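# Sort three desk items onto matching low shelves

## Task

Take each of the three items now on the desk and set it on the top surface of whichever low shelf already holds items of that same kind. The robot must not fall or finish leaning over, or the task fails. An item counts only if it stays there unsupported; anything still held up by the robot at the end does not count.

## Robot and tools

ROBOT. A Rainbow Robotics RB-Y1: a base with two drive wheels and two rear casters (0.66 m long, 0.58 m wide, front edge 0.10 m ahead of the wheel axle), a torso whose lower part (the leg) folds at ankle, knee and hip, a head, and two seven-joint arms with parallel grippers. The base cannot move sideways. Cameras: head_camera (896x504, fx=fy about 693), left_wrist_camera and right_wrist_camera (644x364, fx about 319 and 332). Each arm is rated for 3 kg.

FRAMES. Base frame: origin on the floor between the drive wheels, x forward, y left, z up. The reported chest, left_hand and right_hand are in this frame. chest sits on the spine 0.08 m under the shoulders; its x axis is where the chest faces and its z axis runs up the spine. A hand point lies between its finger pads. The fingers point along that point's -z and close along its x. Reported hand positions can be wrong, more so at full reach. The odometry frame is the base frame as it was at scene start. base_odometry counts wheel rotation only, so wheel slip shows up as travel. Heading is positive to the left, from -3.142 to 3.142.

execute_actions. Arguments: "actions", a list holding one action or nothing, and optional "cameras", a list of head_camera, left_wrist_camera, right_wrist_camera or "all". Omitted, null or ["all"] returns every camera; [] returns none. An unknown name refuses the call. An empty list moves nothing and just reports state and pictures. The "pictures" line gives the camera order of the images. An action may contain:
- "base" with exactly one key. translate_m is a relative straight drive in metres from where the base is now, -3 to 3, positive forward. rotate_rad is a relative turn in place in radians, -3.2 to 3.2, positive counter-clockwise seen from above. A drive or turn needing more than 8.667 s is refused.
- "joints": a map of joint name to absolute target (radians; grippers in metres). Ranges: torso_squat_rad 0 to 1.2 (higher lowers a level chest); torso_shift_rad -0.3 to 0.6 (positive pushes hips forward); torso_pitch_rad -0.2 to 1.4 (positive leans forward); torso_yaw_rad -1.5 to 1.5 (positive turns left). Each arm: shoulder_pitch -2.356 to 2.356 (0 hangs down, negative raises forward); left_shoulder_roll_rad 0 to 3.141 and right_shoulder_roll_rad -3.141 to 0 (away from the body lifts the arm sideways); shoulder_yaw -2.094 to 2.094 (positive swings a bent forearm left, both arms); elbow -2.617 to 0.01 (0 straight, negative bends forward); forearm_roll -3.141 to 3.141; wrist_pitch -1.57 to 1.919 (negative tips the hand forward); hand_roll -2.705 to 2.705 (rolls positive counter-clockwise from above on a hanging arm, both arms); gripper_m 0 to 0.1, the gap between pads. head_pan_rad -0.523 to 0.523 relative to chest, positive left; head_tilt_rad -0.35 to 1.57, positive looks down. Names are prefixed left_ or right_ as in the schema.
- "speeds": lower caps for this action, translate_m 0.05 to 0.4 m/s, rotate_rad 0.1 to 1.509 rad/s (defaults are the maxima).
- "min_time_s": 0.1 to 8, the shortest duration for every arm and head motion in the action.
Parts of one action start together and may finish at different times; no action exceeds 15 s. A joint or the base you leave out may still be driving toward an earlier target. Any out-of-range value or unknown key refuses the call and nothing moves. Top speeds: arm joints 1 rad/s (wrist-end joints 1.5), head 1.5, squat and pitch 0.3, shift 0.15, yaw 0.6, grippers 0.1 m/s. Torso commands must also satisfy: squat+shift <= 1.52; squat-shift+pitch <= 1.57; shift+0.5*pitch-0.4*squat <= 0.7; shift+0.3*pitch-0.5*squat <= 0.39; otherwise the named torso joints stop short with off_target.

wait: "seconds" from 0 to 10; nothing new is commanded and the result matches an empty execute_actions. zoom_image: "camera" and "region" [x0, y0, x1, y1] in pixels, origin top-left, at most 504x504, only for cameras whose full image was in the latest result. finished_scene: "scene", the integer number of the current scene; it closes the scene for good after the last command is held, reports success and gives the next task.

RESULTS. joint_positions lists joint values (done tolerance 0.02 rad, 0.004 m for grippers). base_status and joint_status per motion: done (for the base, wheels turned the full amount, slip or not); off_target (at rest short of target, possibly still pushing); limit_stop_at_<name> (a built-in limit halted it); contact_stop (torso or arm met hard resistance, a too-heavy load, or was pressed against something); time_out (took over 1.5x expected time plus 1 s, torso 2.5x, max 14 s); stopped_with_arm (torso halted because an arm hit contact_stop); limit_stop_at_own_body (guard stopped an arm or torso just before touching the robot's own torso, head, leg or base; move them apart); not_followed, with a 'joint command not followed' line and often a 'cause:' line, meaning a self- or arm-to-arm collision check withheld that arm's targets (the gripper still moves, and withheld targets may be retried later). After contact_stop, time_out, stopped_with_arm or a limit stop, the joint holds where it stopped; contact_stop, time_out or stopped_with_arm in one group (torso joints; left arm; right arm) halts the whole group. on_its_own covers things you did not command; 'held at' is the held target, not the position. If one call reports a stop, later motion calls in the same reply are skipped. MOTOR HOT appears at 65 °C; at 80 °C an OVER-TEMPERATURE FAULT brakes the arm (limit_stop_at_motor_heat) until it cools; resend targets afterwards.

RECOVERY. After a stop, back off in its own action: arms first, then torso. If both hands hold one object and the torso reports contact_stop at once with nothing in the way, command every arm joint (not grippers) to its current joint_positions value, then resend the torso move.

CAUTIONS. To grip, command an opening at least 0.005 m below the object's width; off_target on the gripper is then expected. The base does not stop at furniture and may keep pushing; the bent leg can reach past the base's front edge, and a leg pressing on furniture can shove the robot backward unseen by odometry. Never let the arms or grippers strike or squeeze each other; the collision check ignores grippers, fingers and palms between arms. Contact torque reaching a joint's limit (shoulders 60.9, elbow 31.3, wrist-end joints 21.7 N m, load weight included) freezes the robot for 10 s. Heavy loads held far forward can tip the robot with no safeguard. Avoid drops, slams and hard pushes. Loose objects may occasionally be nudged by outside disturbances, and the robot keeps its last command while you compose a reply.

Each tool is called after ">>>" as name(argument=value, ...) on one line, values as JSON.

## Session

>>> execute_actions(actions=[], cameras=["head_camera"])

Scene clock: 0.00 s.
base_odometry: x=+0.000 y=+0.000 heading=+0.000 (m, m, rad; odometry frame)
base_status: not commanded
joint_positions: torso_squat_rad=+0.350 torso_shift_rad=+0.000 torso_pitch_rad=-0.001 torso_yaw_rad=-0.001 left_shoulder_pitch_rad=+0.011 left_shoulder_roll_rad=+0.003 left_shoulder_yaw_rad=+0.031 left_elbow_rad=-0.266 left_forearm_roll_rad=-0.029 left_wrist_pitch_rad=-0.009 left_hand_roll_rad=+0.044 left_gripper_m=+0.099 right_shoulder_pitch_rad=+0.040 right_shoulder_roll_rad=+0.000 right_shoulder_yaw_rad=-0.038 right_elbow_rad=-0.150 right_forearm_roll_rad=+0.019 right_wrist_pitch_rad=-0.002 right_hand_roll_rad=+0.014 right_gripper_m=+0.100 head_pan_rad=+0.000 head_tilt_rad=+0.400
joint_status: not commanded
chest: x=-0.2285 y=+0.0009 z=+1.2474 quat_wxyz=(+1.000, -0.001, +0.000, +0.000) (m; base frame)
left_hand: x=-0.1046 y=+0.2269 z=+0.5729 quat_wxyz=(+0.991, +0.002, -0.133, +0.024) (m; base frame)
right_hand: x=-0.1837 y=-0.2241 z=+0.5640 quat_wxyz=(+0.998, -0.004, -0.057, -0.010) (m; base frame)
pictures: head_camera
Images, in order (width x height): head_camera 896x504.

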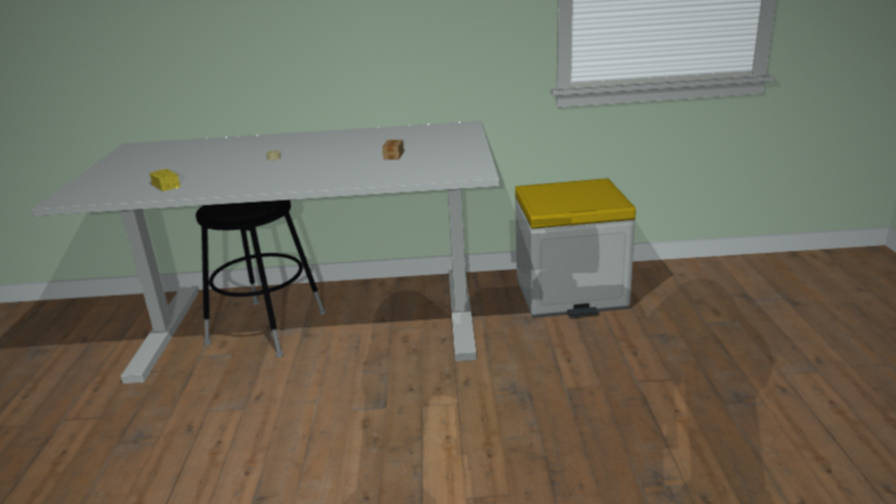

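Survey the room first.

>>> execute_actions(actions=[{"base":{"rotate_rad":1.3}}], cameras=["head_camera"])

>>> execute_actions(actions=[{"base":{"rotate_rad":1.25}}], cameras=["head_camera"])

>>> execute_actions(actions=[{"base":{"rotate_rad":1.25}}], cameras=["head_camera"])

>>> execute_actions(actions=[{"base":{"rotate_rad":1.25}}], cameras=["head_camera"])

Scene clock: 9.17 s.
base_odometry: x=+0.000 y=+0.000 heading=+1.300 (m, m, rad; odometry frame)
base_status: done
joint_positions: torso_squat_rad=+0.350 torso_shift_rad=+0.000 torso_pitch_rad=-0.001 torso_yaw_rad=-0.001 left_shoulder_pitch_rad=+0.011 left_shoulder_roll_rad=+0.003 left_shoulder_yaw_rad=+0.031 left_elbow_rad=-0.266 left_forearm_roll_rad=-0.029 left_wrist_pitch_rad=-0.009 left_hand_roll_rad=+0.044 left_gripper_m=+0.099 right_shoulder_pitch_rad=+0.040 right_shoulder_roll_rad=+0.000 right_shoulder_yaw_rad=-0.038 right_elbow_rad=-0.150 right_forearm_roll_rad=+0.019 right_wrist_pitch_rad=-0.002 right_hand_roll_rad=+0.014 right_gripper_m=+0.100 head_pan_rad=+0.000 head_tilt_rad=+0.400
joint_status: not commanded
chest: x=-0.2286 y=+0.0009 z=+1.2474 quat_wxyz=(+1.000, -0.001, +0.000, +0.000) (m; base frame)
left_hand: x=-0.1046 y=+0.2268 z=+0.5729 quat_wxyz=(+0.991, +0.002, -0.133, +0.024) (m; base frame)
right_hand: x=-0.1837 y=-0.2241 z=+0.5640 quat_wxyz=(+0.998, -0.004, -0.057, -0.010) (m; base frame)
pictures: head_camera
Images, in order (width x height): head_camera 896x504.

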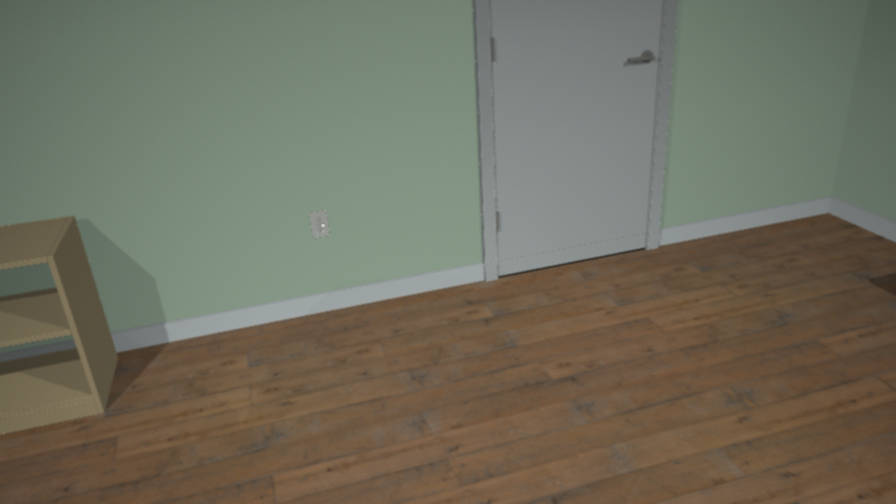

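Scene clock: 12.70 s.
base_odometry: x=+0.000 y=+0.000 heading=+2.549 (m, m, rad; odometry frame)
base_status: done
joint_positions: torso_squat_rad=+0.350 torso_shift_rad=+0.000 torso_pitch_rad=-0.001 torso_yaw_rad=-0.001 left_shoulder_pitch_rad=+0.011 left_shoulder_roll_rad=+0.003 left_shoulder_yaw_rad=+0.031 left_elbow_rad=-0.266 left_forearm_roll_rad=-0.029 left_wrist_pitch_rad=-0.009 left_hand_roll_rad=+0.044 left_gripper_m=+0.099 right_shoulder_pitch_rad=+0.040 right_shoulder_roll_rad=+0.000 right_shoulder_yaw_rad=-0.038 right_elbow_rad=-0.150 right_forearm_roll_rad=+0.019 right_wrist_pitch_rad=-0.002 right_hand_roll_rad=+0.014 right_gripper_m=+0.100 head_pan_rad=+0.000 head_tilt_rad=+0.400
joint_status: not commanded
chest: x=-0.2286 y=+0.0009 z=+1.2474 quat_wxyz=(+1.000, -0.001, +0.000, +0.000) (m; base frame)
left_hand: x=-0.1046 y=+0.2268 z=+0.5729 quat_wxyz=(+0.991, +0.002, -0.133, +0.024) (m; base frame)
right_hand: x=-0.1837 y=-0.2241 z=+0.5640 quat_wxyz=(+0.998, -0.004, -0.057, -0.010) (m; base frame)
pictures: head_camera
Images, in order (width x height): head_camera 896x504.

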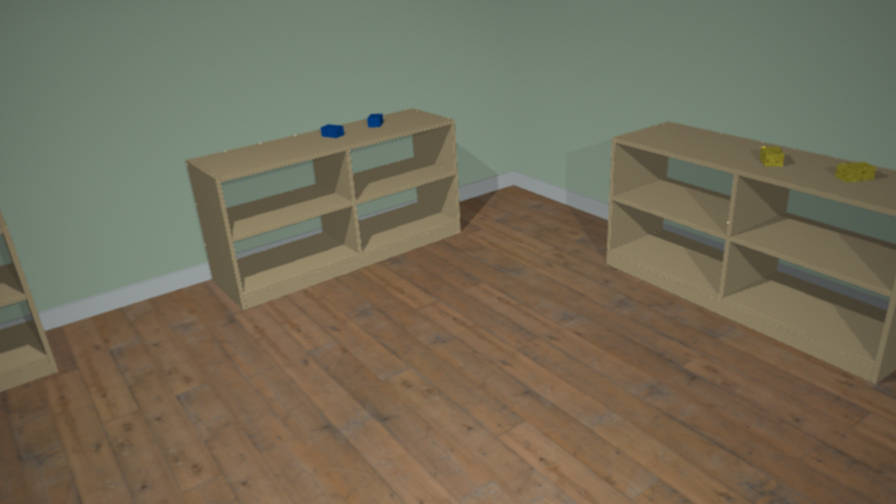

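Scene clock: 16.23 s.
base_odometry: x=+0.000 y=+0.000 heading=-2.485 (m, m, rad; odometry frame)
base_status: done
joint_positions: torso_squat_rad=+0.350 torso_shift_rad=+0.000 torso_pitch_rad=-0.001 torso_yaw_rad=-0.001 left_shoulder_pitch_rad=+0.011 left_shoulder_roll_rad=+0.003 left_shoulder_yaw_rad=+0.031 left_elbow_rad=-0.266 left_forearm_roll_rad=-0.029 left_wrist_pitch_rad=-0.009 left_hand_roll_rad=+0.044 left_gripper_m=+0.099 right_shoulder_pitch_rad=+0.040 right_shoulder_roll_rad=+0.000 right_shoulder_yaw_rad=-0.038 right_elbow_rad=-0.150 right_forearm_roll_rad=+0.019 right_wrist_pitch_rad=-0.002 right_hand_roll_rad=+0.014 right_gripper_m=+0.100 head_pan_rad=+0.000 head_tilt_rad=+0.400
joint_status: not commanded
chest: x=-0.2286 y=+0.0009 z=+1.2474 quat_wxyz=(+1.000, -0.001, +0.000, +0.000) (m; base frame)
left_hand: x=-0.1046 y=+0.2268 z=+0.5729 quat_wxyz=(+0.991, +0.002, -0.133, +0.024) (m; base frame)
right_hand: x=-0.1837 y=-0.2241 z=+0.5640 quat_wxyz=(+0.998, -0.004, -0.057, -0.010) (m; base frame)
pictures: head_camera
Images, in order (width x height): head_camera 896x504.

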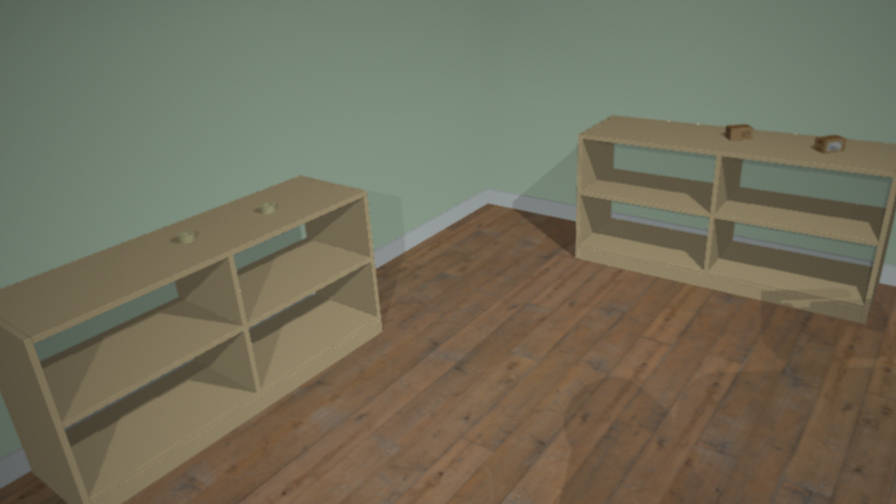

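Scene clock: 19.77 s.
base_odometry: x=+0.000 y=+0.000 heading=-1.235 (m, m, rad; odometry frame)
base_status: done
joint_positions: torso_squat_rad=+0.350 torso_shift_rad=+0.000 torso_pitch_rad=-0.001 torso_yaw_rad=-0.001 left_shoulder_pitch_rad=+0.011 left_shoulder_roll_rad=+0.003 left_shoulder_yaw_rad=+0.031 left_elbow_rad=-0.266 left_forearm_roll_rad=-0.029 left_wrist_pitch_rad=-0.009 left_hand_roll_rad=+0.044 left_gripper_m=+0.099 right_shoulder_pitch_rad=+0.040 right_shoulder_roll_rad=+0.000 right_shoulder_yaw_rad=-0.038 right_elbow_rad=-0.150 right_forearm_roll_rad=+0.019 right_wrist_pitch_rad=-0.002 right_hand_roll_rad=+0.014 right_gripper_m=+0.100 head_pan_rad=+0.000 head_tilt_rad=+0.400
joint_status: not commanded
chest: x=-0.2286 y=+0.0009 z=+1.2474 quat_wxyz=(+1.000, -0.001, +0.000, +0.000) (m; base frame)
left_hand: x=-0.1046 y=+0.2268 z=+0.5729 quat_wxyz=(+0.991, +0.002, -0.133, +0.024) (m; base frame)
right_hand: x=-0.1837 y=-0.2241 z=+0.5640 quat_wxyz=(+0.998, -0.004, -0.057, -0.010) (m; base frame)
pictures: head_camera
Images, in order (width x height): head_camera 896x504.

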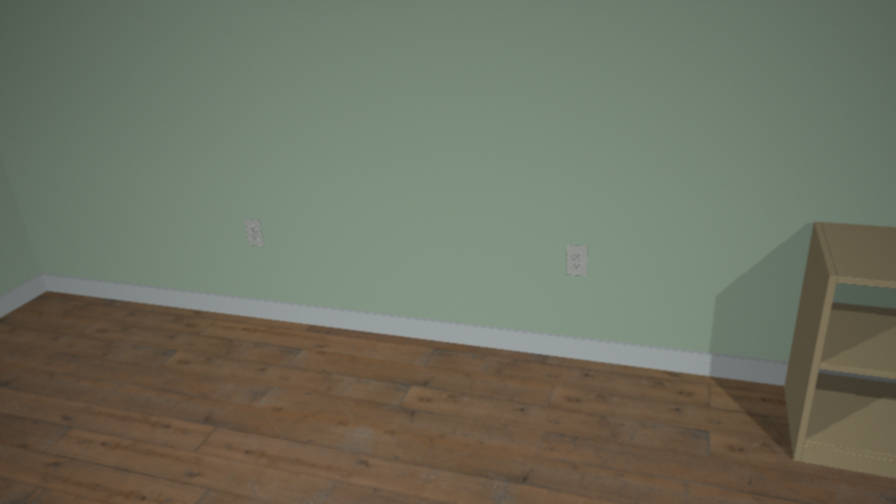

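>>> execute_actions(actions=[{"base":{"rotate_rad":1.6},"joints":{"left_shoulder_pitch_rad":-0.5,"left_elbow_rad":-1.2,"left_wrist_pitch_rad":1.7,"right_shoulder_pitch_rad":-0.5,"right_elbow_rad":-1.2,"right_wrist_pitch_rad":1.7}}], cameras=[])

>>> execute_actions(actions=[{"base":{"translate_m":1.54},"joints":{"head_tilt_rad":0.6}}], cameras=[])

>>> execute_actions(actions=[{"base":{"rotate_rad":-0.215}}], cameras=["head_camera"])

Scene clock: 29.93 s.
base_odometry: x=+0.000 y=+0.000 heading=+0.365 (m, m, rad; odometry frame)
base_status: done
joint_positions: torso_squat_rad=+0.350 torso_shift_rad=+0.000 torso_pitch_rad=-0.001 torso_yaw_rad=-0.001 left_shoulder_pitch_rad=-0.500 left_shoulder_roll_rad=+0.003 left_shoulder_yaw_rad=+0.031 left_elbow_rad=-1.200 left_forearm_roll_rad=-0.029 left_wrist_pitch_rad=+1.700 left_hand_roll_rad=+0.044 left_gripper_m=+0.099 right_shoulder_pitch_rad=-0.500 right_shoulder_roll_rad=+0.000 right_shoulder_yaw_rad=-0.038 right_elbow_rad=-1.200 right_forearm_roll_rad=+0.019 right_wrist_pitch_rad=+1.700 right_hand_roll_rad=+0.014 right_gripper_m=+0.100 head_pan_rad=+0.000 head_tilt_rad=+0.400
joint_status: all done
chest: x=-0.2286 y=+0.0009 z=+1.2474 quat_wxyz=(+1.000, -0.001, +0.000, +0.000) (m; base frame)
left_hand: x=+0.1738 y=+0.1853 z=+0.8595 quat_wxyz=(+0.999, +0.029, +0.012, -0.044) (m; base frame)
right_hand: x=+0.1733 y=-0.1822 z=+0.8600 quat_wxyz=(+0.997, -0.023, +0.014, +0.071) (m; base frame)
pictures: none
No camera images: the call's "cameras" was empty. Leave "cameras" out to get every camera's image.

Scene clock: 35.23 s.
base_odometry: x=+1.439 y=+0.549 heading=+0.365 (m, m, rad; odometry frame)
base_status: done
joint_positions: torso_squat_rad=+0.350 torso_shift_rad=+0.000 torso_pitch_rad=-0.001 torso_yaw_rad=-0.001 left_shoulder_pitch_rad=-0.500 left_shoulder_roll_rad=+0.003 left_shoulder_yaw_rad=+0.031 left_elbow_rad=-1.200 left_forearm_roll_rad=-0.029 left_wrist_pitch_rad=+1.700 left_hand_roll_rad=+0.044 left_gripper_m=+0.099 right_shoulder_pitch_rad=-0.500 right_shoulder_roll_rad=+0.000 right_shoulder_yaw_rad=-0.038 right_elbow_rad=-1.200 right_forearm_roll_rad=+0.019 right_wrist_pitch_rad=+1.700 right_hand_roll_rad=+0.014 right_gripper_m=+0.100 head_pan_rad=+0.000 head_tilt_rad=+0.600
joint_status: all done
chest: x=-0.2285 y=+0.0009 z=+1.2474 quat_wxyz=(+1.000, -0.001, +0.000, +0.000) (m; base frame)
left_hand: x=+0.1738 y=+0.1854 z=+0.8594 quat_wxyz=(+0.999, +0.029, +0.013, -0.044) (m; base frame)
right_hand: x=+0.1733 y=-0.1822 z=+0.8599 quat_wxyz=(+0.997, -0.023, +0.014, +0.071) (m; base frame)
pictures: none
No camera images: the call's "cameras" was empty. Leave "cameras" out to get every camera's image.

Scene clock: 36.90 s.
base_odometry: x=+1.439 y=+0.549 heading=+0.150 (m, m, rad; odometry frame)
base_status: done
joint_positions: torso_squat_rad=+0.350 torso_shift_rad=+0.000 torso_pitch_rad=-0.001 torso_yaw_rad=-0.001 left_shoulder_pitch_rad=-0.500 left_shoulder_roll_rad=+0.003 left_shoulder_yaw_rad=+0.031 left_elbow_rad=-1.200 left_forearm_roll_rad=-0.029 left_wrist_pitch_rad=+1.700 left_hand_roll_rad=+0.044 left_gripper_m=+0.099 right_shoulder_pitch_rad=-0.500 right_shoulder_roll_rad=+0.000 right_shoulder_yaw_rad=-0.038 right_elbow_rad=-1.200 right_forearm_roll_rad=+0.019 right_wrist_pitch_rad=+1.700 right_hand_roll_rad=+0.014 right_gripper_m=+0.100 head_pan_rad=+0.000 head_tilt_rad=+0.600
joint_status: not commanded
chest: x=-0.2285 y=+0.0010 z=+1.2474 quat_wxyz=(+1.000, -0.001, +0.000, +0.000) (m; base frame)
left_hand: x=+0.1738 y=+0.1854 z=+0.8594 quat_wxyz=(+0.999, +0.029, +0.013, -0.044) (m; base frame)
right_hand: x=+0.1732 y=-0.1822 z=+0.8600 quat_wxyz=(+0.997, -0.023, +0.014, +0.071) (m; base frame)
pictures: head_camera
Images, in order (width x height): head_camera 896x504.

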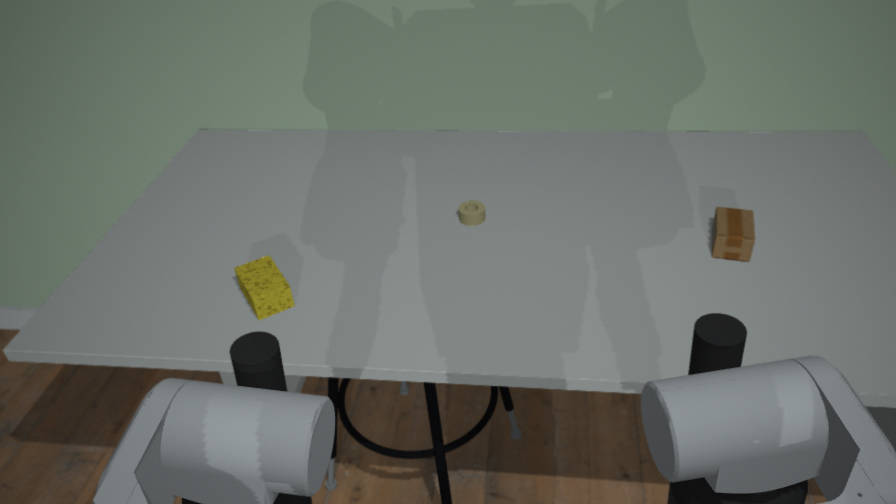

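>>> execute_actions(actions=[{"base":{"translate_m":0.45},"joints":{"torso_pitch_rad":0.58,"left_shoulder_pitch_rad":-1.25,"left_elbow_rad":-0.8,"left_wrist_pitch_rad":1.45,"left_shoulder_roll_rad":0.4,"right_shoulder_pitch_rad":-1.35,"right_elbow_rad":-0.8,"right_wrist_pitch_rad":1.5,"right_shoulder_yaw_rad":0.3,"head_tilt_rad":0.5}}])

Scene clock: 43.37 s.
base_odometry: x=+1.884 y=+0.617 heading=+0.150 (m, m, rad; odometry frame)
base_status: done
joint_positions: torso_squat_rad=+0.350 torso_shift_rad=+0.000 torso_pitch_rad=+0.580 torso_yaw_rad=-0.001 left_shoulder_pitch_rad=-1.250 left_shoulder_roll_rad=+0.400 left_shoulder_yaw_rad=+0.031 left_elbow_rad=-0.800 left_forearm_roll_rad=-0.029 left_wrist_pitch_rad=+1.450 left_hand_roll_rad=+0.044 left_gripper_m=+0.099 right_shoulder_pitch_rad=-1.350 right_shoulder_roll_rad=+0.000 right_shoulder_yaw_rad=+0.300 right_elbow_rad=-0.800 right_forearm_roll_rad=+0.019 right_wrist_pitch_rad=+1.500 right_hand_roll_rad=+0.014 right_gripper_m=+0.100 head_pan_rad=+0.000 head_tilt_rad=+0.500
joint_status: all done
chest: x=-0.0586 y=+0.0009 z=+1.1968 quat_wxyz=(+0.958, -0.001, +0.286, +0.000) (m; base frame)
left_hand: x=+0.4491 y=+0.3134 z=+0.7997 quat_wxyz=(+0.984, +0.167, -0.020, -0.049) (m; base frame)
right_hand: x=+0.4015 y=-0.0333 z=+0.7944 quat_wxyz=(+0.937, -0.117, -0.026, +0.329) (m; base frame)
pictures: head_camera, left_wrist_camera, right_wrist_camera
Images, in order (width x height): head_camera 896x504, left_wrist_camera 644x364, right_wrist_camera 644x364.

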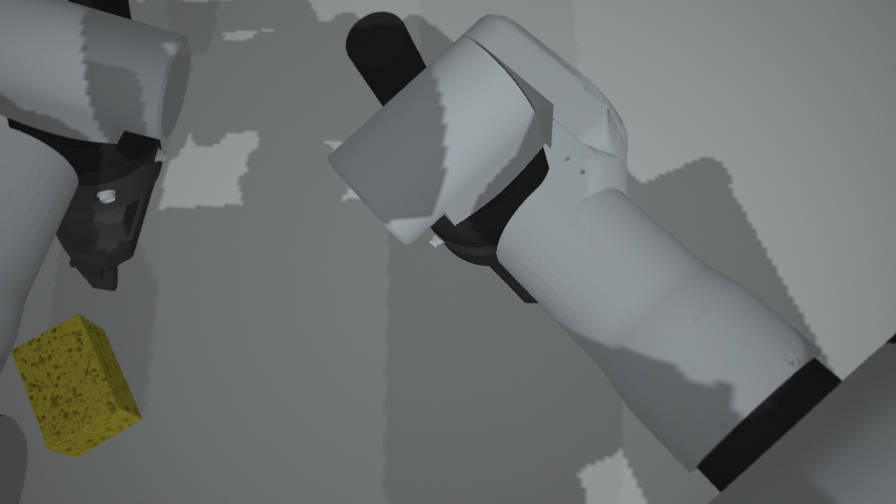

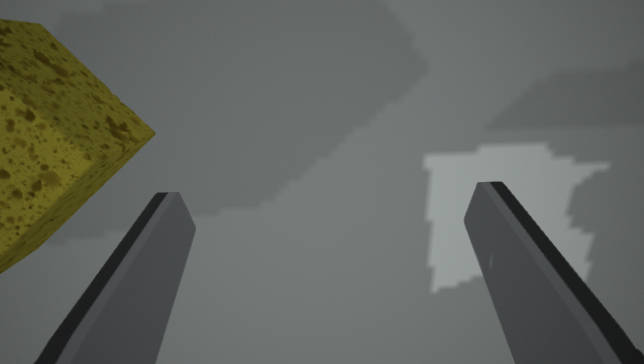

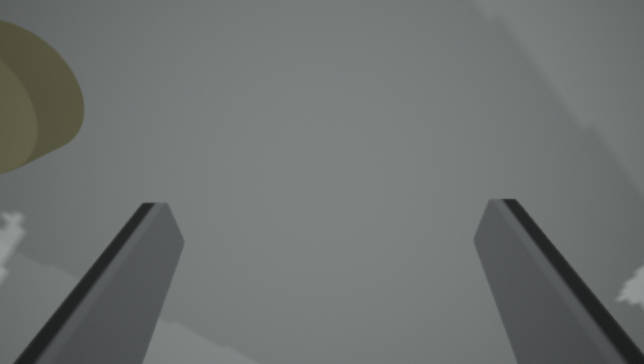

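>>> execute_actions(actions=[{"joints":{"left_shoulder_pitch_rad":-1.0,"left_elbow_rad":-1.15,"left_wrist_pitch_rad":1.55,"left_shoulder_roll_rad":0.45,"right_shoulder_pitch_rad":-1.5,"right_elbow_rad":-0.5,"right_wrist_pitch_rad":1.33}}], cameras=["left_wrist_camera","right_wrist_camera"])

Scene clock: 47.43 s.
base_odometry: x=+1.884 y=+0.617 heading=+0.150 (m, m, rad; odometry frame)
base_status: not commanded
joint_positions: torso_squat_rad=+0.350 torso_shift_rad=+0.000 torso_pitch_rad=+0.580 torso_yaw_rad=-0.001 left_shoulder_pitch_rad=-1.001 left_shoulder_roll_rad=+0.450 left_shoulder_yaw_rad=+0.031 left_elbow_rad=-1.150 left_forearm_roll_rad=-0.029 left_wrist_pitch_rad=+1.550 left_hand_roll_rad=+0.044 left_gripper_m=+0.099 right_shoulder_pitch_rad=-1.500 right_shoulder_roll_rad=+0.000 right_shoulder_yaw_rad=+0.300 right_elbow_rad=-0.500 right_forearm_roll_rad=+0.019 right_wrist_pitch_rad=+1.330 right_hand_roll_rad=+0.014 right_gripper_m=+0.100 head_pan_rad=+0.000 head_tilt_rad=+0.500
joint_status: all done
chest: x=-0.0587 y=+0.0009 z=+1.1968 quat_wxyz=(+0.958, -0.001, +0.286, +0.000) (m; base frame)
left_hand: x=+0.4053 y=+0.3572 z=+0.7974 quat_wxyz=(+0.979, +0.196, -0.025, -0.041) (m; base frame)
right_hand: x=+0.4300 y=-0.0485 z=+0.7895 quat_wxyz=(+0.930, -0.147, -0.038, +0.333) (m; base frame)
pictures: left_wrist_camera, right_wrist_camera
Images, in order (width x height): left_wrist_camera 644x364, right_wrist_camera 644x364.

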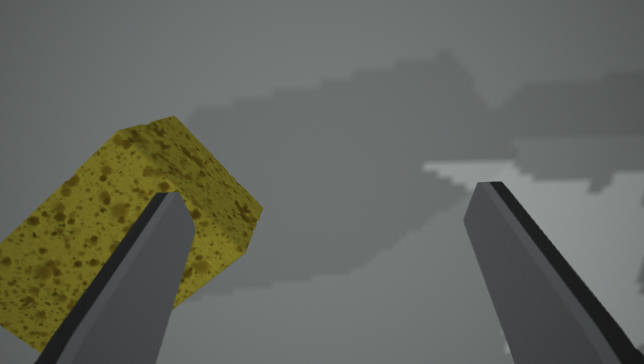

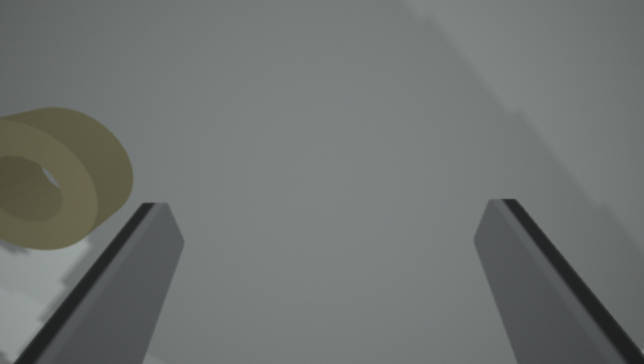

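>>> execute_actions(actions=[{"joints":{"torso_pitch_rad":0.8,"torso_yaw_rad":0.05,"right_shoulder_pitch_rad":-1.74,"left_shoulder_pitch_rad":-1.25}}], cameras=["right_wrist_camera"])

Scene clock: 51.67 s.
base_odometry: x=+1.884 y=+0.617 heading=+0.150 (m, m, rad; odometry frame)
base_status: not commanded
joint_positions: torso_squat_rad=+0.351 torso_shift_rad=-0.003 torso_pitch_rad=+0.792 torso_yaw_rad=+0.049 left_shoulder_pitch_rad=-1.250 left_shoulder_roll_rad=+0.450 left_shoulder_yaw_rad=+0.031 left_elbow_rad=-1.150 left_forearm_roll_rad=-0.029 left_wrist_pitch_rad=+1.550 left_hand_roll_rad=+0.044 left_gripper_m=+0.099 right_shoulder_pitch_rad=-1.745 right_shoulder_roll_rad=-0.001 right_shoulder_yaw_rad=+0.300 right_elbow_rad=-0.502 right_forearm_roll_rad=+0.020 right_wrist_pitch_rad=+1.330 right_hand_roll_rad=+0.014 right_gripper_m=+0.100 head_pan_rad=+0.000 head_tilt_rad=+0.500
joint_status: torso_pitch_rad contact_stop (moved +0.213 of +0.220); torso_yaw_rad contact_stop (moved +0.050 of +0.051); the others done
chest: x=-0.0095 y=+0.0008 z=+1.1551 quat_wxyz=(+0.922, +0.009, +0.386, +0.023) (m; base frame)
left_hand: x=+0.4739 y=+0.3353 z=+0.7597 quat_wxyz=(+0.980, +0.187, -0.039, -0.054) (m; base frame)
right_hand: x=+0.4878 y=+0.0361 z=+0.7563 quat_wxyz=(+0.918, -0.107, -0.069, +0.376) (m; base frame)
pictures: right_wrist_camera
Images, in order (width x height): right_wrist_camera 644x364.

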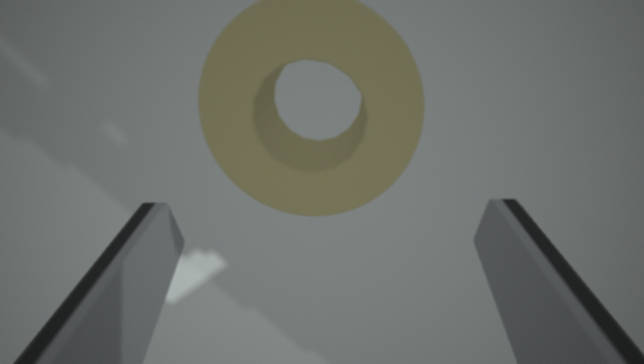

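>>> execute_actions(actions=[{"joints":{"torso_pitch_rad":0.78,"torso_yaw_rad":0.0}}], cameras=["right_wrist_camera"])

Scene clock: 54.47 s.
base_odometry: x=+1.884 y=+0.617 heading=+0.150 (m, m, rad; odometry frame)
base_status: not commanded
joint_positions: torso_squat_rad=+0.351 torso_shift_rad=-0.002 torso_pitch_rad=+0.780 torso_yaw_rad=+0.000 left_shoulder_pitch_rad=-1.250 left_shoulder_roll_rad=+0.450 left_shoulder_yaw_rad=+0.031 left_elbow_rad=-1.150 left_forearm_roll_rad=-0.029 left_wrist_pitch_rad=+1.550 left_hand_roll_rad=+0.044 left_gripper_m=+0.099 right_shoulder_pitch_rad=-1.741 right_shoulder_roll_rad=+0.000 right_shoulder_yaw_rad=+0.300 right_elbow_rad=-0.500 right_forearm_roll_rad=+0.019 right_wrist_pitch_rad=+1.330 right_hand_roll_rad=+0.014 right_gripper_m=+0.100 head_pan_rad=-0.001 head_tilt_rad=+0.500
joint_status: all done
chest: x=-0.0118 y=+0.0008 z=+1.1579 quat_wxyz=(+0.925, -0.001, +0.380, +0.000) (m; base frame)
left_hand: x=+0.4876 y=+0.3044 z=+0.7576 quat_wxyz=(+0.982, +0.170, -0.049, -0.069) (m; base frame)
right_hand: x=+0.4890 y=+0.0043 z=+0.7623 quat_wxyz=(+0.922, -0.126, -0.063, +0.360) (m; base frame)
pictures: right_wrist_camera
Images, in order (width x height): right_wrist_camera 644x364.

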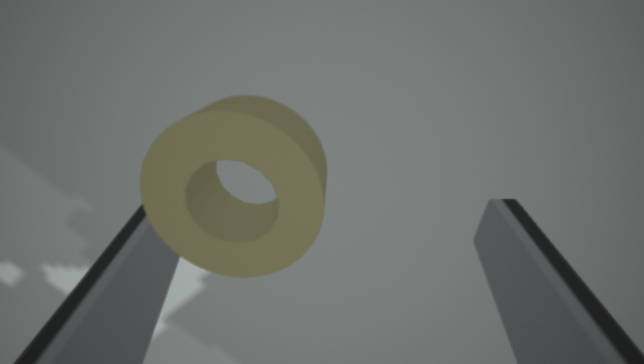

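>>> execute_actions(actions=[{"joints":{"right_gripper_m":0.015}}], cameras=["right_wrist_camera"])

Scene clock: 57.47 s.
base_odometry: x=+1.884 y=+0.617 heading=+0.150 (m, m, rad; odometry frame)
base_status: not commanded
joint_positions: torso_squat_rad=+0.351 torso_shift_rad=-0.002 torso_pitch_rad=+0.780 torso_yaw_rad=+0.000 left_shoulder_pitch_rad=-1.250 left_shoulder_roll_rad=+0.450 left_shoulder_yaw_rad=+0.031 left_elbow_rad=-1.150 left_forearm_roll_rad=-0.029 left_wrist_pitch_rad=+1.550 left_hand_roll_rad=+0.044 left_gripper_m=+0.099 right_shoulder_pitch_rad=-1.741 right_shoulder_roll_rad=+0.000 right_shoulder_yaw_rad=+0.300 right_elbow_rad=-0.500 right_forearm_roll_rad=+0.019 right_wrist_pitch_rad=+1.330 right_hand_roll_rad=+0.014 right_gripper_m=+0.043 head_pan_rad=-0.001 head_tilt_rad=+0.500
joint_status: right_gripper_m off_target (ended at +0.043, target +0.015)
chest: x=-0.0118 y=+0.0008 z=+1.1579 quat_wxyz=(+0.925, -0.001, +0.380, +0.000) (m; base frame)
left_hand: x=+0.4876 y=+0.3044 z=+0.7575 quat_wxyz=(+0.982, +0.170, -0.049, -0.069) (m; base frame)
right_hand: x=+0.4890 y=+0.0043 z=+0.7623 quat_wxyz=(+0.922, -0.126, -0.063, +0.360) (m; base frame)
pictures: right_wrist_camera
Images, in order (width x height): right_wrist_camera 644x364.

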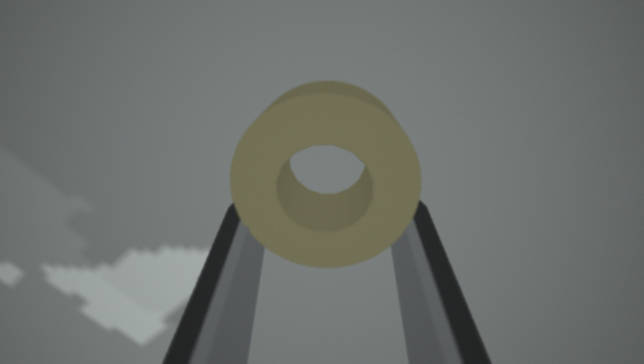

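>>> execute_actions(actions=[{"joints":{"torso_pitch_rad":0.58,"left_shoulder_pitch_rad":-0.9,"left_elbow_rad":-1.35,"left_wrist_pitch_rad":1.65,"left_hand_roll_rad":1.0}}], cameras=["left_wrist_camera"])

Scene clock: 62.77 s.
base_odometry: x=+1.884 y=+0.617 heading=+0.150 (m, m, rad; odometry frame)
base_status: not commanded
joint_positions: torso_squat_rad=+0.351 torso_shift_rad=-0.002 torso_pitch_rad=+0.580 torso_yaw_rad=+0.000 left_shoulder_pitch_rad=-0.900 left_shoulder_roll_rad=+0.450 left_shoulder_yaw_rad=+0.032 left_elbow_rad=-1.350 left_forearm_roll_rad=-0.029 left_wrist_pitch_rad=+1.650 left_hand_roll_rad=+1.000 left_gripper_m=+0.099 right_shoulder_pitch_rad=-1.740 right_shoulder_roll_rad=+0.000 right_shoulder_yaw_rad=+0.300 right_elbow_rad=-0.500 right_forearm_roll_rad=+0.019 right_wrist_pitch_rad=+1.330 right_hand_roll_rad=+0.014 right_gripper_m=+0.043 head_pan_rad=-0.001 head_tilt_rad=+0.500
joint_status: all done
chest: x=-0.0598 y=+0.0009 z=+1.1967 quat_wxyz=(+0.958, -0.001, +0.286, +0.000) (m; base frame)
left_hand: x=+0.3809 y=+0.3560 z=+0.8096 quat_wxyz=(+0.889, +0.166, -0.114, +0.412) (m; base frame)
right_hand: x=+0.5094 y=+0.0044 z=+0.9083 quat_wxyz=(+0.911, -0.162, -0.155, +0.346) (m; base frame)
pictures: left_wrist_camera
Images, in order (width x height): left_wrist_camera 644x364.

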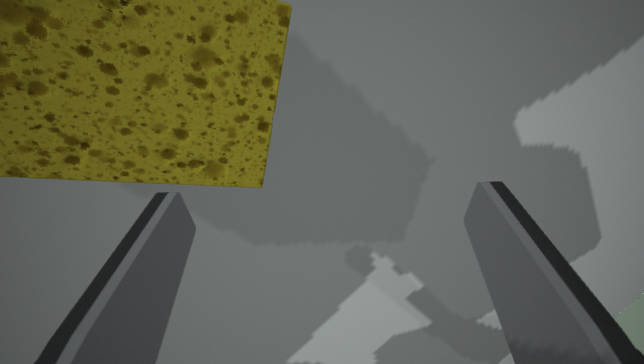

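Wrong way (now aligned with the long axis). Roll to -0.55.

>>> execute_actions(actions=[{"joints":{"left_hand_roll_rad":-0.55}}], cameras=["left_wrist_camera"])

Scene clock: 65.80 s.
base_odometry: x=+1.884 y=+0.617 heading=+0.150 (m, m, rad; odometry frame)
base_status: not commanded
joint_positions: torso_squat_rad=+0.351 torso_shift_rad=-0.002 torso_pitch_rad=+0.580 torso_yaw_rad=+0.000 left_shoulder_pitch_rad=-0.900 left_shoulder_roll_rad=+0.450 left_shoulder_yaw_rad=+0.032 left_elbow_rad=-1.350 left_forearm_roll_rad=-0.029 left_wrist_pitch_rad=+1.650 left_hand_roll_rad=-0.550 left_gripper_m=+0.099 right_shoulder_pitch_rad=-1.740 right_shoulder_roll_rad=+0.000 right_shoulder_yaw_rad=+0.300 right_elbow_rad=-0.500 right_forearm_roll_rad=+0.019 right_wrist_pitch_rad=+1.330 right_hand_roll_rad=+0.014 right_gripper_m=+0.043 head_pan_rad=-0.001 head_tilt_rad=+0.500
joint_status: all done
chest: x=-0.0598 y=+0.0009 z=+1.1967 quat_wxyz=(+0.958, -0.001, +0.286, +0.000) (m; base frame)
left_hand: x=+0.3810 y=+0.3560 z=+0.8096 quat_wxyz=(+0.923, +0.198, +0.035, -0.328) (m; base frame)
right_hand: x=+0.5094 y=+0.0044 z=+0.9083 quat_wxyz=(+0.911, -0.162, -0.155, +0.346) (m; base frame)
pictures: left_wrist_camera
Images, in order (width x height): left_wrist_camera 644x364.

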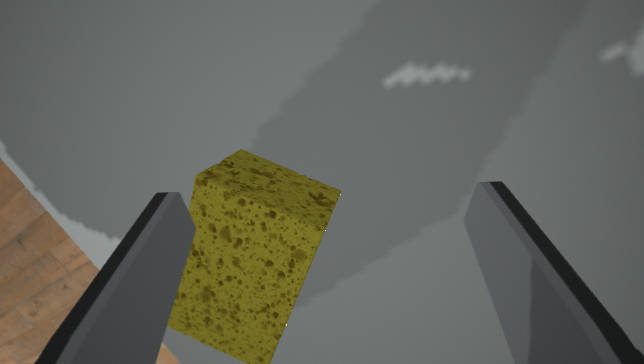

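>>> execute_actions(actions=[{"joints":{"left_hand_roll_rad":-0.75,"left_shoulder_pitch_rad":-0.8,"left_wrist_pitch_rad":1.55}}], cameras=["left_wrist_camera"])

Scene clock: 68.90 s.
base_odometry: x=+1.884 y=+0.617 heading=+0.150 (m, m, rad; odometry frame)
base_status: not commanded
joint_positions: torso_squat_rad=+0.351 torso_shift_rad=-0.002 torso_pitch_rad=+0.580 torso_yaw_rad=+0.000 left_shoulder_pitch_rad=-0.800 left_shoulder_roll_rad=+0.450 left_shoulder_yaw_rad=+0.032 left_elbow_rad=-1.350 left_forearm_roll_rad=-0.029 left_wrist_pitch_rad=+1.550 left_hand_roll_rad=-0.750 left_gripper_m=+0.099 right_shoulder_pitch_rad=-1.740 right_shoulder_roll_rad=+0.000 right_shoulder_yaw_rad=+0.300 right_elbow_rad=-0.500 right_forearm_roll_rad=+0.019 right_wrist_pitch_rad=+1.330 right_hand_roll_rad=+0.014 right_gripper_m=+0.043 head_pan_rad=-0.001 head_tilt_rad=+0.500
joint_status: all done
chest: x=-0.0598 y=+0.0009 z=+1.1967 quat_wxyz=(+0.958, -0.001, +0.286, +0.000) (m; base frame)
left_hand: x=+0.3554 y=+0.3725 z=+0.7763 quat_wxyz=(+0.883, +0.196, +0.056, -0.423) (m; base frame)
right_hand: x=+0.5094 y=+0.0044 z=+0.9083 quat_wxyz=(+0.911, -0.162, -0.155, +0.346) (m; base frame)
pictures: left_wrist_camera
Images, in order (width x height): left_wrist_camera 644x364.

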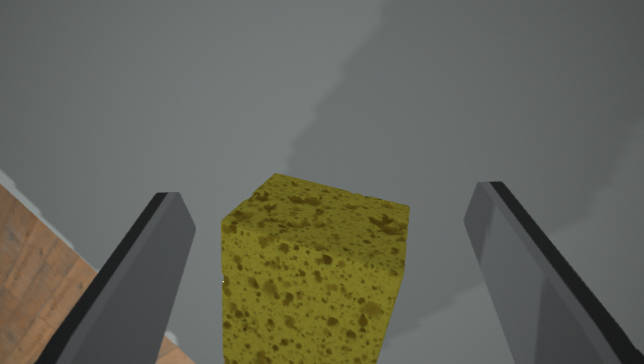

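>>> execute_actions(actions=[{"joints":{"torso_squat_rad":0.42}}], cameras=[])

>>> execute_actions(actions=[{"joints":{"left_gripper_m":0.03}}], cameras=["left_wrist_camera"])

Scene clock: 72.47 s.
base_odometry: x=+1.884 y=+0.617 heading=+0.150 (m, m, rad; odometry frame)
base_status: not commanded
joint_positions: torso_squat_rad=+0.420 torso_shift_rad=-0.003 torso_pitch_rad=+0.577 torso_yaw_rad=+0.000 left_shoulder_pitch_rad=-0.804 left_shoulder_roll_rad=+0.452 left_shoulder_yaw_rad=+0.032 left_elbow_rad=-1.354 left_forearm_roll_rad=-0.030 left_wrist_pitch_rad=+1.550 left_hand_roll_rad=-0.750 left_gripper_m=+0.098 right_shoulder_pitch_rad=-1.740 right_shoulder_roll_rad=+0.000 right_shoulder_yaw_rad=+0.300 right_elbow_rad=-0.500 right_forearm_roll_rad=+0.019 right_wrist_pitch_rad=+1.330 right_hand_roll_rad=+0.014 right_gripper_m=+0.043 head_pan_rad=-0.001 head_tilt_rad=+0.500
joint_status: all done
chest: x=-0.0613 y=+0.0004 z=+1.1789 quat_wxyz=(+0.959, +0.000, +0.285, +0.000) (m; base frame)
left_hand: x=+0.3585 y=+0.3726 z=+0.7632 quat_wxyz=(+0.882, +0.200, +0.051, -0.423) (m; base frame)
right_hand: x=+0.5088 y=+0.0042 z=+0.8921 quat_wxyz=(+0.911, -0.162, -0.156, +0.346) (m; base frame)
pictures: none
No camera images: the call's "cameras" was empty. Leave "cameras" out to get every camera's image.

Scene clock: 73.63 s.
base_odometry: x=+1.884 y=+0.617 heading=+0.150 (m, m, rad; odometry frame)
base_status: not commanded
joint_positions: torso_squat_rad=+0.420 torso_shift_rad=-0.002 torso_pitch_rad=+0.579 torso_yaw_rad=+0.000 left_shoulder_pitch_rad=-0.801 left_shoulder_roll_rad=+0.452 left_shoulder_yaw_rad=+0.032 left_elbow_rad=-1.351 left_forearm_roll_rad=-0.030 left_wrist_pitch_rad=+1.550 left_hand_roll_rad=-0.750 left_gripper_m=+0.057 right_shoulder_pitch_rad=-1.740 right_shoulder_roll_rad=+0.000 right_shoulder_yaw_rad=+0.300 right_elbow_rad=-0.500 right_forearm_roll_rad=+0.019 right_wrist_pitch_rad=+1.330 right_hand_roll_rad=+0.014 right_gripper_m=+0.043 head_pan_rad=-0.001 head_tilt_rad=+0.500
joint_status: left_gripper_m off_target (ended at +0.057, target +0.030)
chest: x=-0.0603 y=+0.0007 z=+1.1786 quat_wxyz=(+0.958, -0.001, +0.285, +0.000) (m; base frame)
left_hand: x=+0.3565 y=+0.3737 z=+0.7603 quat_wxyz=(+0.883, +0.198, +0.055, -0.423) (m; base frame)
right_hand: x=+0.5092 y=+0.0044 z=+0.8907 quat_wxyz=(+0.911, -0.162, -0.155, +0.346) (m; base frame)
pictures: left_wrist_camera
Images, in order (width x height): left_wrist_camera 644x364.

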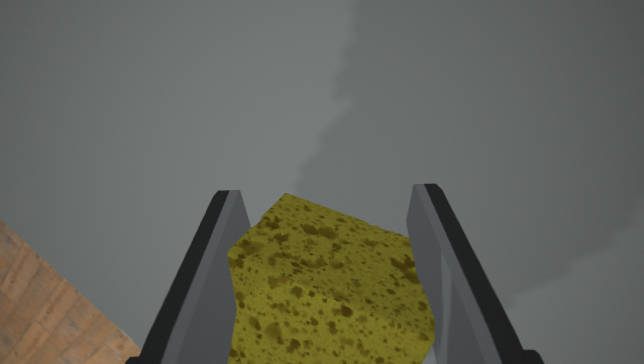

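>>> execute_actions(actions=[{"base":{"translate_m":-0.4},"joints":{"torso_squat_rad":0.3,"torso_pitch_rad":0.4}}], cameras=[])

>>> execute_actions(actions=[{"base":{"rotate_rad":2.58},"joints":{"head_tilt_rad":0.3}}], cameras=[])

>>> execute_actions(actions=[{"base":{"translate_m":3.0}}], cameras=[])

>>> execute_actions(actions=[{"base":{"rotate_rad":-1.0}}], cameras=["head_camera"])

Scene clock: 82.00 s.
base_odometry: x=+1.488 y=+0.557 heading=+0.149 (m, m, rad; odometry frame)
base_status: done
joint_positions: torso_squat_rad=+0.300 torso_shift_rad=-0.002 torso_pitch_rad=+0.400 torso_yaw_rad=+0.000 left_shoulder_pitch_rad=-0.800 left_shoulder_roll_rad=+0.450 left_shoulder_yaw_rad=+0.032 left_elbow_rad=-1.350 left_forearm_roll_rad=-0.029 left_wrist_pitch_rad=+1.550 left_hand_roll_rad=-0.750 left_gripper_m=+0.030 right_shoulder_pitch_rad=-1.740 right_shoulder_roll_rad=+0.000 right_shoulder_yaw_rad=+0.300 right_elbow_rad=-0.500 right_forearm_roll_rad=+0.019 right_wrist_pitch_rad=+1.330 right_hand_roll_rad=+0.014 right_gripper_m=+0.043 head_pan_rad=-0.001 head_tilt_rad=+0.500
joint_status: all done
on_its_own: left_gripper_m moved -0.027 to your old target +0.030
chest: x=-0.1089 y=+0.0009 z=+1.2342 quat_wxyz=(+0.980, -0.001, +0.199, +0.000) (m; base frame)
left_hand: x=+0.3748 y=+0.3726 z=+0.8950 quat_wxyz=(+0.884, +0.233, -0.024, -0.404) (m; base frame)
right_hand: x=+0.5028 y=+0.0045 z=+1.0523 quat_wxyz=(+0.894, -0.192, -0.236, +0.330) (m; base frame)
pictures: none
No camera images: the call's "cameras" was empty. Leave "cameras" out to get every camera's image.

Scene clock: 86.87 s.
base_odometry: x=+1.488 y=+0.557 heading=+2.729 (m, m, rad; odometry frame)
base_status: done
joint_positions: torso_squat_rad=+0.300 torso_shift_rad=-0.002 torso_pitch_rad=+0.400 torso_yaw_rad=+0.000 left_shoulder_pitch_rad=-0.800 left_shoulder_roll_rad=+0.450 left_shoulder_yaw_rad=+0.032 left_elbow_rad=-1.350 left_forearm_roll_rad=-0.029 left_wrist_pitch_rad=+1.550 left_hand_roll_rad=-0.750 left_gripper_m=+0.030 right_shoulder_pitch_rad=-1.740 right_shoulder_roll_rad=+0.000 right_shoulder_yaw_rad=+0.300 right_elbow_rad=-0.500 right_forearm_roll_rad=+0.019 right_wrist_pitch_rad=+1.330 right_hand_roll_rad=+0.014 right_gripper_m=+0.043 head_pan_rad=-0.001 head_tilt_rad=+0.300
joint_status: all done
chest: x=-0.1089 y=+0.0009 z=+1.2342 quat_wxyz=(+0.980, -0.001, +0.199, +0.000) (m; base frame)
left_hand: x=+0.3748 y=+0.3726 z=+0.8950 quat_wxyz=(+0.884, +0.233, -0.024, -0.404) (m; base frame)
right_hand: x=+0.5028 y=+0.0044 z=+1.0523 quat_wxyz=(+0.894, -0.192, -0.236, +0.330) (m; base frame)
pictures: none
No camera images: the call's "cameras" was empty. Leave "cameras" out to get every camera's image.

Scene clock: 95.83 s.
base_odometry: x=-1.260 y=+1.759 heading=+2.729 (m, m, rad; odometry frame)
base_status: done
joint_positions: torso_squat_rad=+0.300 torso_shift_rad=-0.002 torso_pitch_rad=+0.400 torso_yaw_rad=+0.000 left_shoulder_pitch_rad=-0.800 left_shoulder_roll_rad=+0.450 left_shoulder_yaw_rad=+0.032 left_elbow_rad=-1.350 left_forearm_roll_rad=-0.029 left_wrist_pitch_rad=+1.550 left_hand_roll_rad=-0.750 left_gripper_m=+0.030 right_shoulder_pitch_rad=-1.740 right_shoulder_roll_rad=+0.000 right_shoulder_yaw_rad=+0.300 right_elbow_rad=-0.500 right_forearm_roll_rad=+0.019 right_wrist_pitch_rad=+1.330 right_hand_roll_rad=+0.014 right_gripper_m=+0.043 head_pan_rad=-0.001 head_tilt_rad=+0.300
joint_status: not commanded
chest: x=-0.1089 y=+0.0009 z=+1.2342 quat_wxyz=(+0.980, -0.001, +0.199, +0.000) (m; base frame)
left_hand: x=+0.3748 y=+0.3726 z=+0.8950 quat_wxyz=(+0.884, +0.233, -0.024, -0.404) (m; base frame)
right_hand: x=+0.5028 y=+0.0044 z=+1.0522 quat_wxyz=(+0.894, -0.192, -0.236, +0.330) (m; base frame)
pictures: none
No camera images: the call's "cameras" was empty. Leave "cameras" out to get every camera's image.

Scene clock: 99.00 s.
base_odometry: x=-1.260 y=+1.759 heading=+1.730 (m, m, rad; odometry frame)
base_status: done
joint_positions: torso_squat_rad=+0.300 torso_shift_rad=-0.002 torso_pitch_rad=+0.400 torso_yaw_rad=+0.000 left_shoulder_pitch_rad=-0.800 left_shoulder_roll_rad=+0.450 left_shoulder_yaw_rad=+0.032 left_elbow_rad=-1.350 left_forearm_roll_rad=-0.029 left_wrist_pitch_rad=+1.550 left_hand_roll_rad=-0.750 left_gripper_m=+0.030 right_shoulder_pitch_rad=-1.740 right_shoulder_roll_rad=+0.000 right_shoulder_yaw_rad=+0.300 right_elbow_rad=-0.500 right_forearm_roll_rad=+0.019 right_wrist_pitch_rad=+1.330 right_hand_roll_rad=+0.014 right_gripper_m=+0.043 head_pan_rad=-0.001 head_tilt_rad=+0.300
joint_status: not commanded
chest: x=-0.1089 y=+0.0009 z=+1.2342 quat_wxyz=(+0.980, -0.001, +0.199, +0.000) (m; base frame)
left_hand: x=+0.3748 y=+0.3725 z=+0.8950 quat_wxyz=(+0.884, +0.233, -0.024, -0.404) (m; base frame)
right_hand: x=+0.5028 y=+0.0044 z=+1.0522 quat_wxyz=(+0.894, -0.192, -0.236, +0.330) (m; base frame)
pictures: head_camera
Images, in order (width x height): head_camera 896x504.

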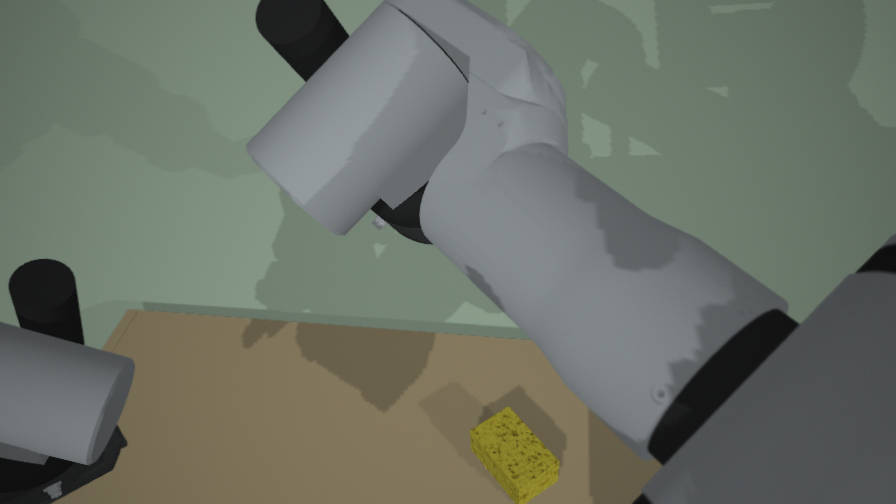

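>>> execute_actions(actions=[], cameras=["left_wrist_camera"])

Scene clock: 102.27 s.
base_odometry: x=-1.260 y=+1.759 heading=+1.730 (m, m, rad; odometry frame)
base_status: done
joint_positions: torso_squat_rad=+0.300 torso_shift_rad=-0.002 torso_pitch_rad=+0.400 torso_yaw_rad=+0.000 left_shoulder_pitch_rad=-0.800 left_shoulder_roll_rad=+0.450 left_shoulder_yaw_rad=+0.032 left_elbow_rad=-1.350 left_forearm_roll_rad=-0.029 left_wrist_pitch_rad=+1.550 left_hand_roll_rad=-0.750 left_gripper_m=+0.030 right_shoulder_pitch_rad=-1.740 right_shoulder_roll_rad=+0.000 right_shoulder_yaw_rad=+0.300 right_elbow_rad=-0.500 right_forearm_roll_rad=+0.019 right_wrist_pitch_rad=+1.330 right_hand_roll_rad=+0.014 right_gripper_m=+0.043 head_pan_rad=-0.001 head_tilt_rad=+0.300
joint_status: not commanded
chest: x=-0.1089 y=+0.0009 z=+1.2342 quat_wxyz=(+0.980, -0.001, +0.199, +0.000) (m; base frame)
left_hand: x=+0.3748 y=+0.3725 z=+0.8950 quat_wxyz=(+0.884, +0.233, -0.024, -0.404) (m; base frame)
right_hand: x=+0.5028 y=+0.0044 z=+1.0522 quat_wxyz=(+0.894, -0.192, -0.236, +0.330) (m; base frame)
pictures: left_wrist_camera
Images, in order (width x height): left_wrist_camera 644x364.

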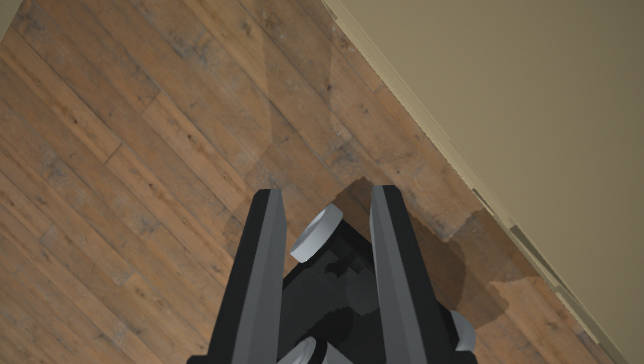

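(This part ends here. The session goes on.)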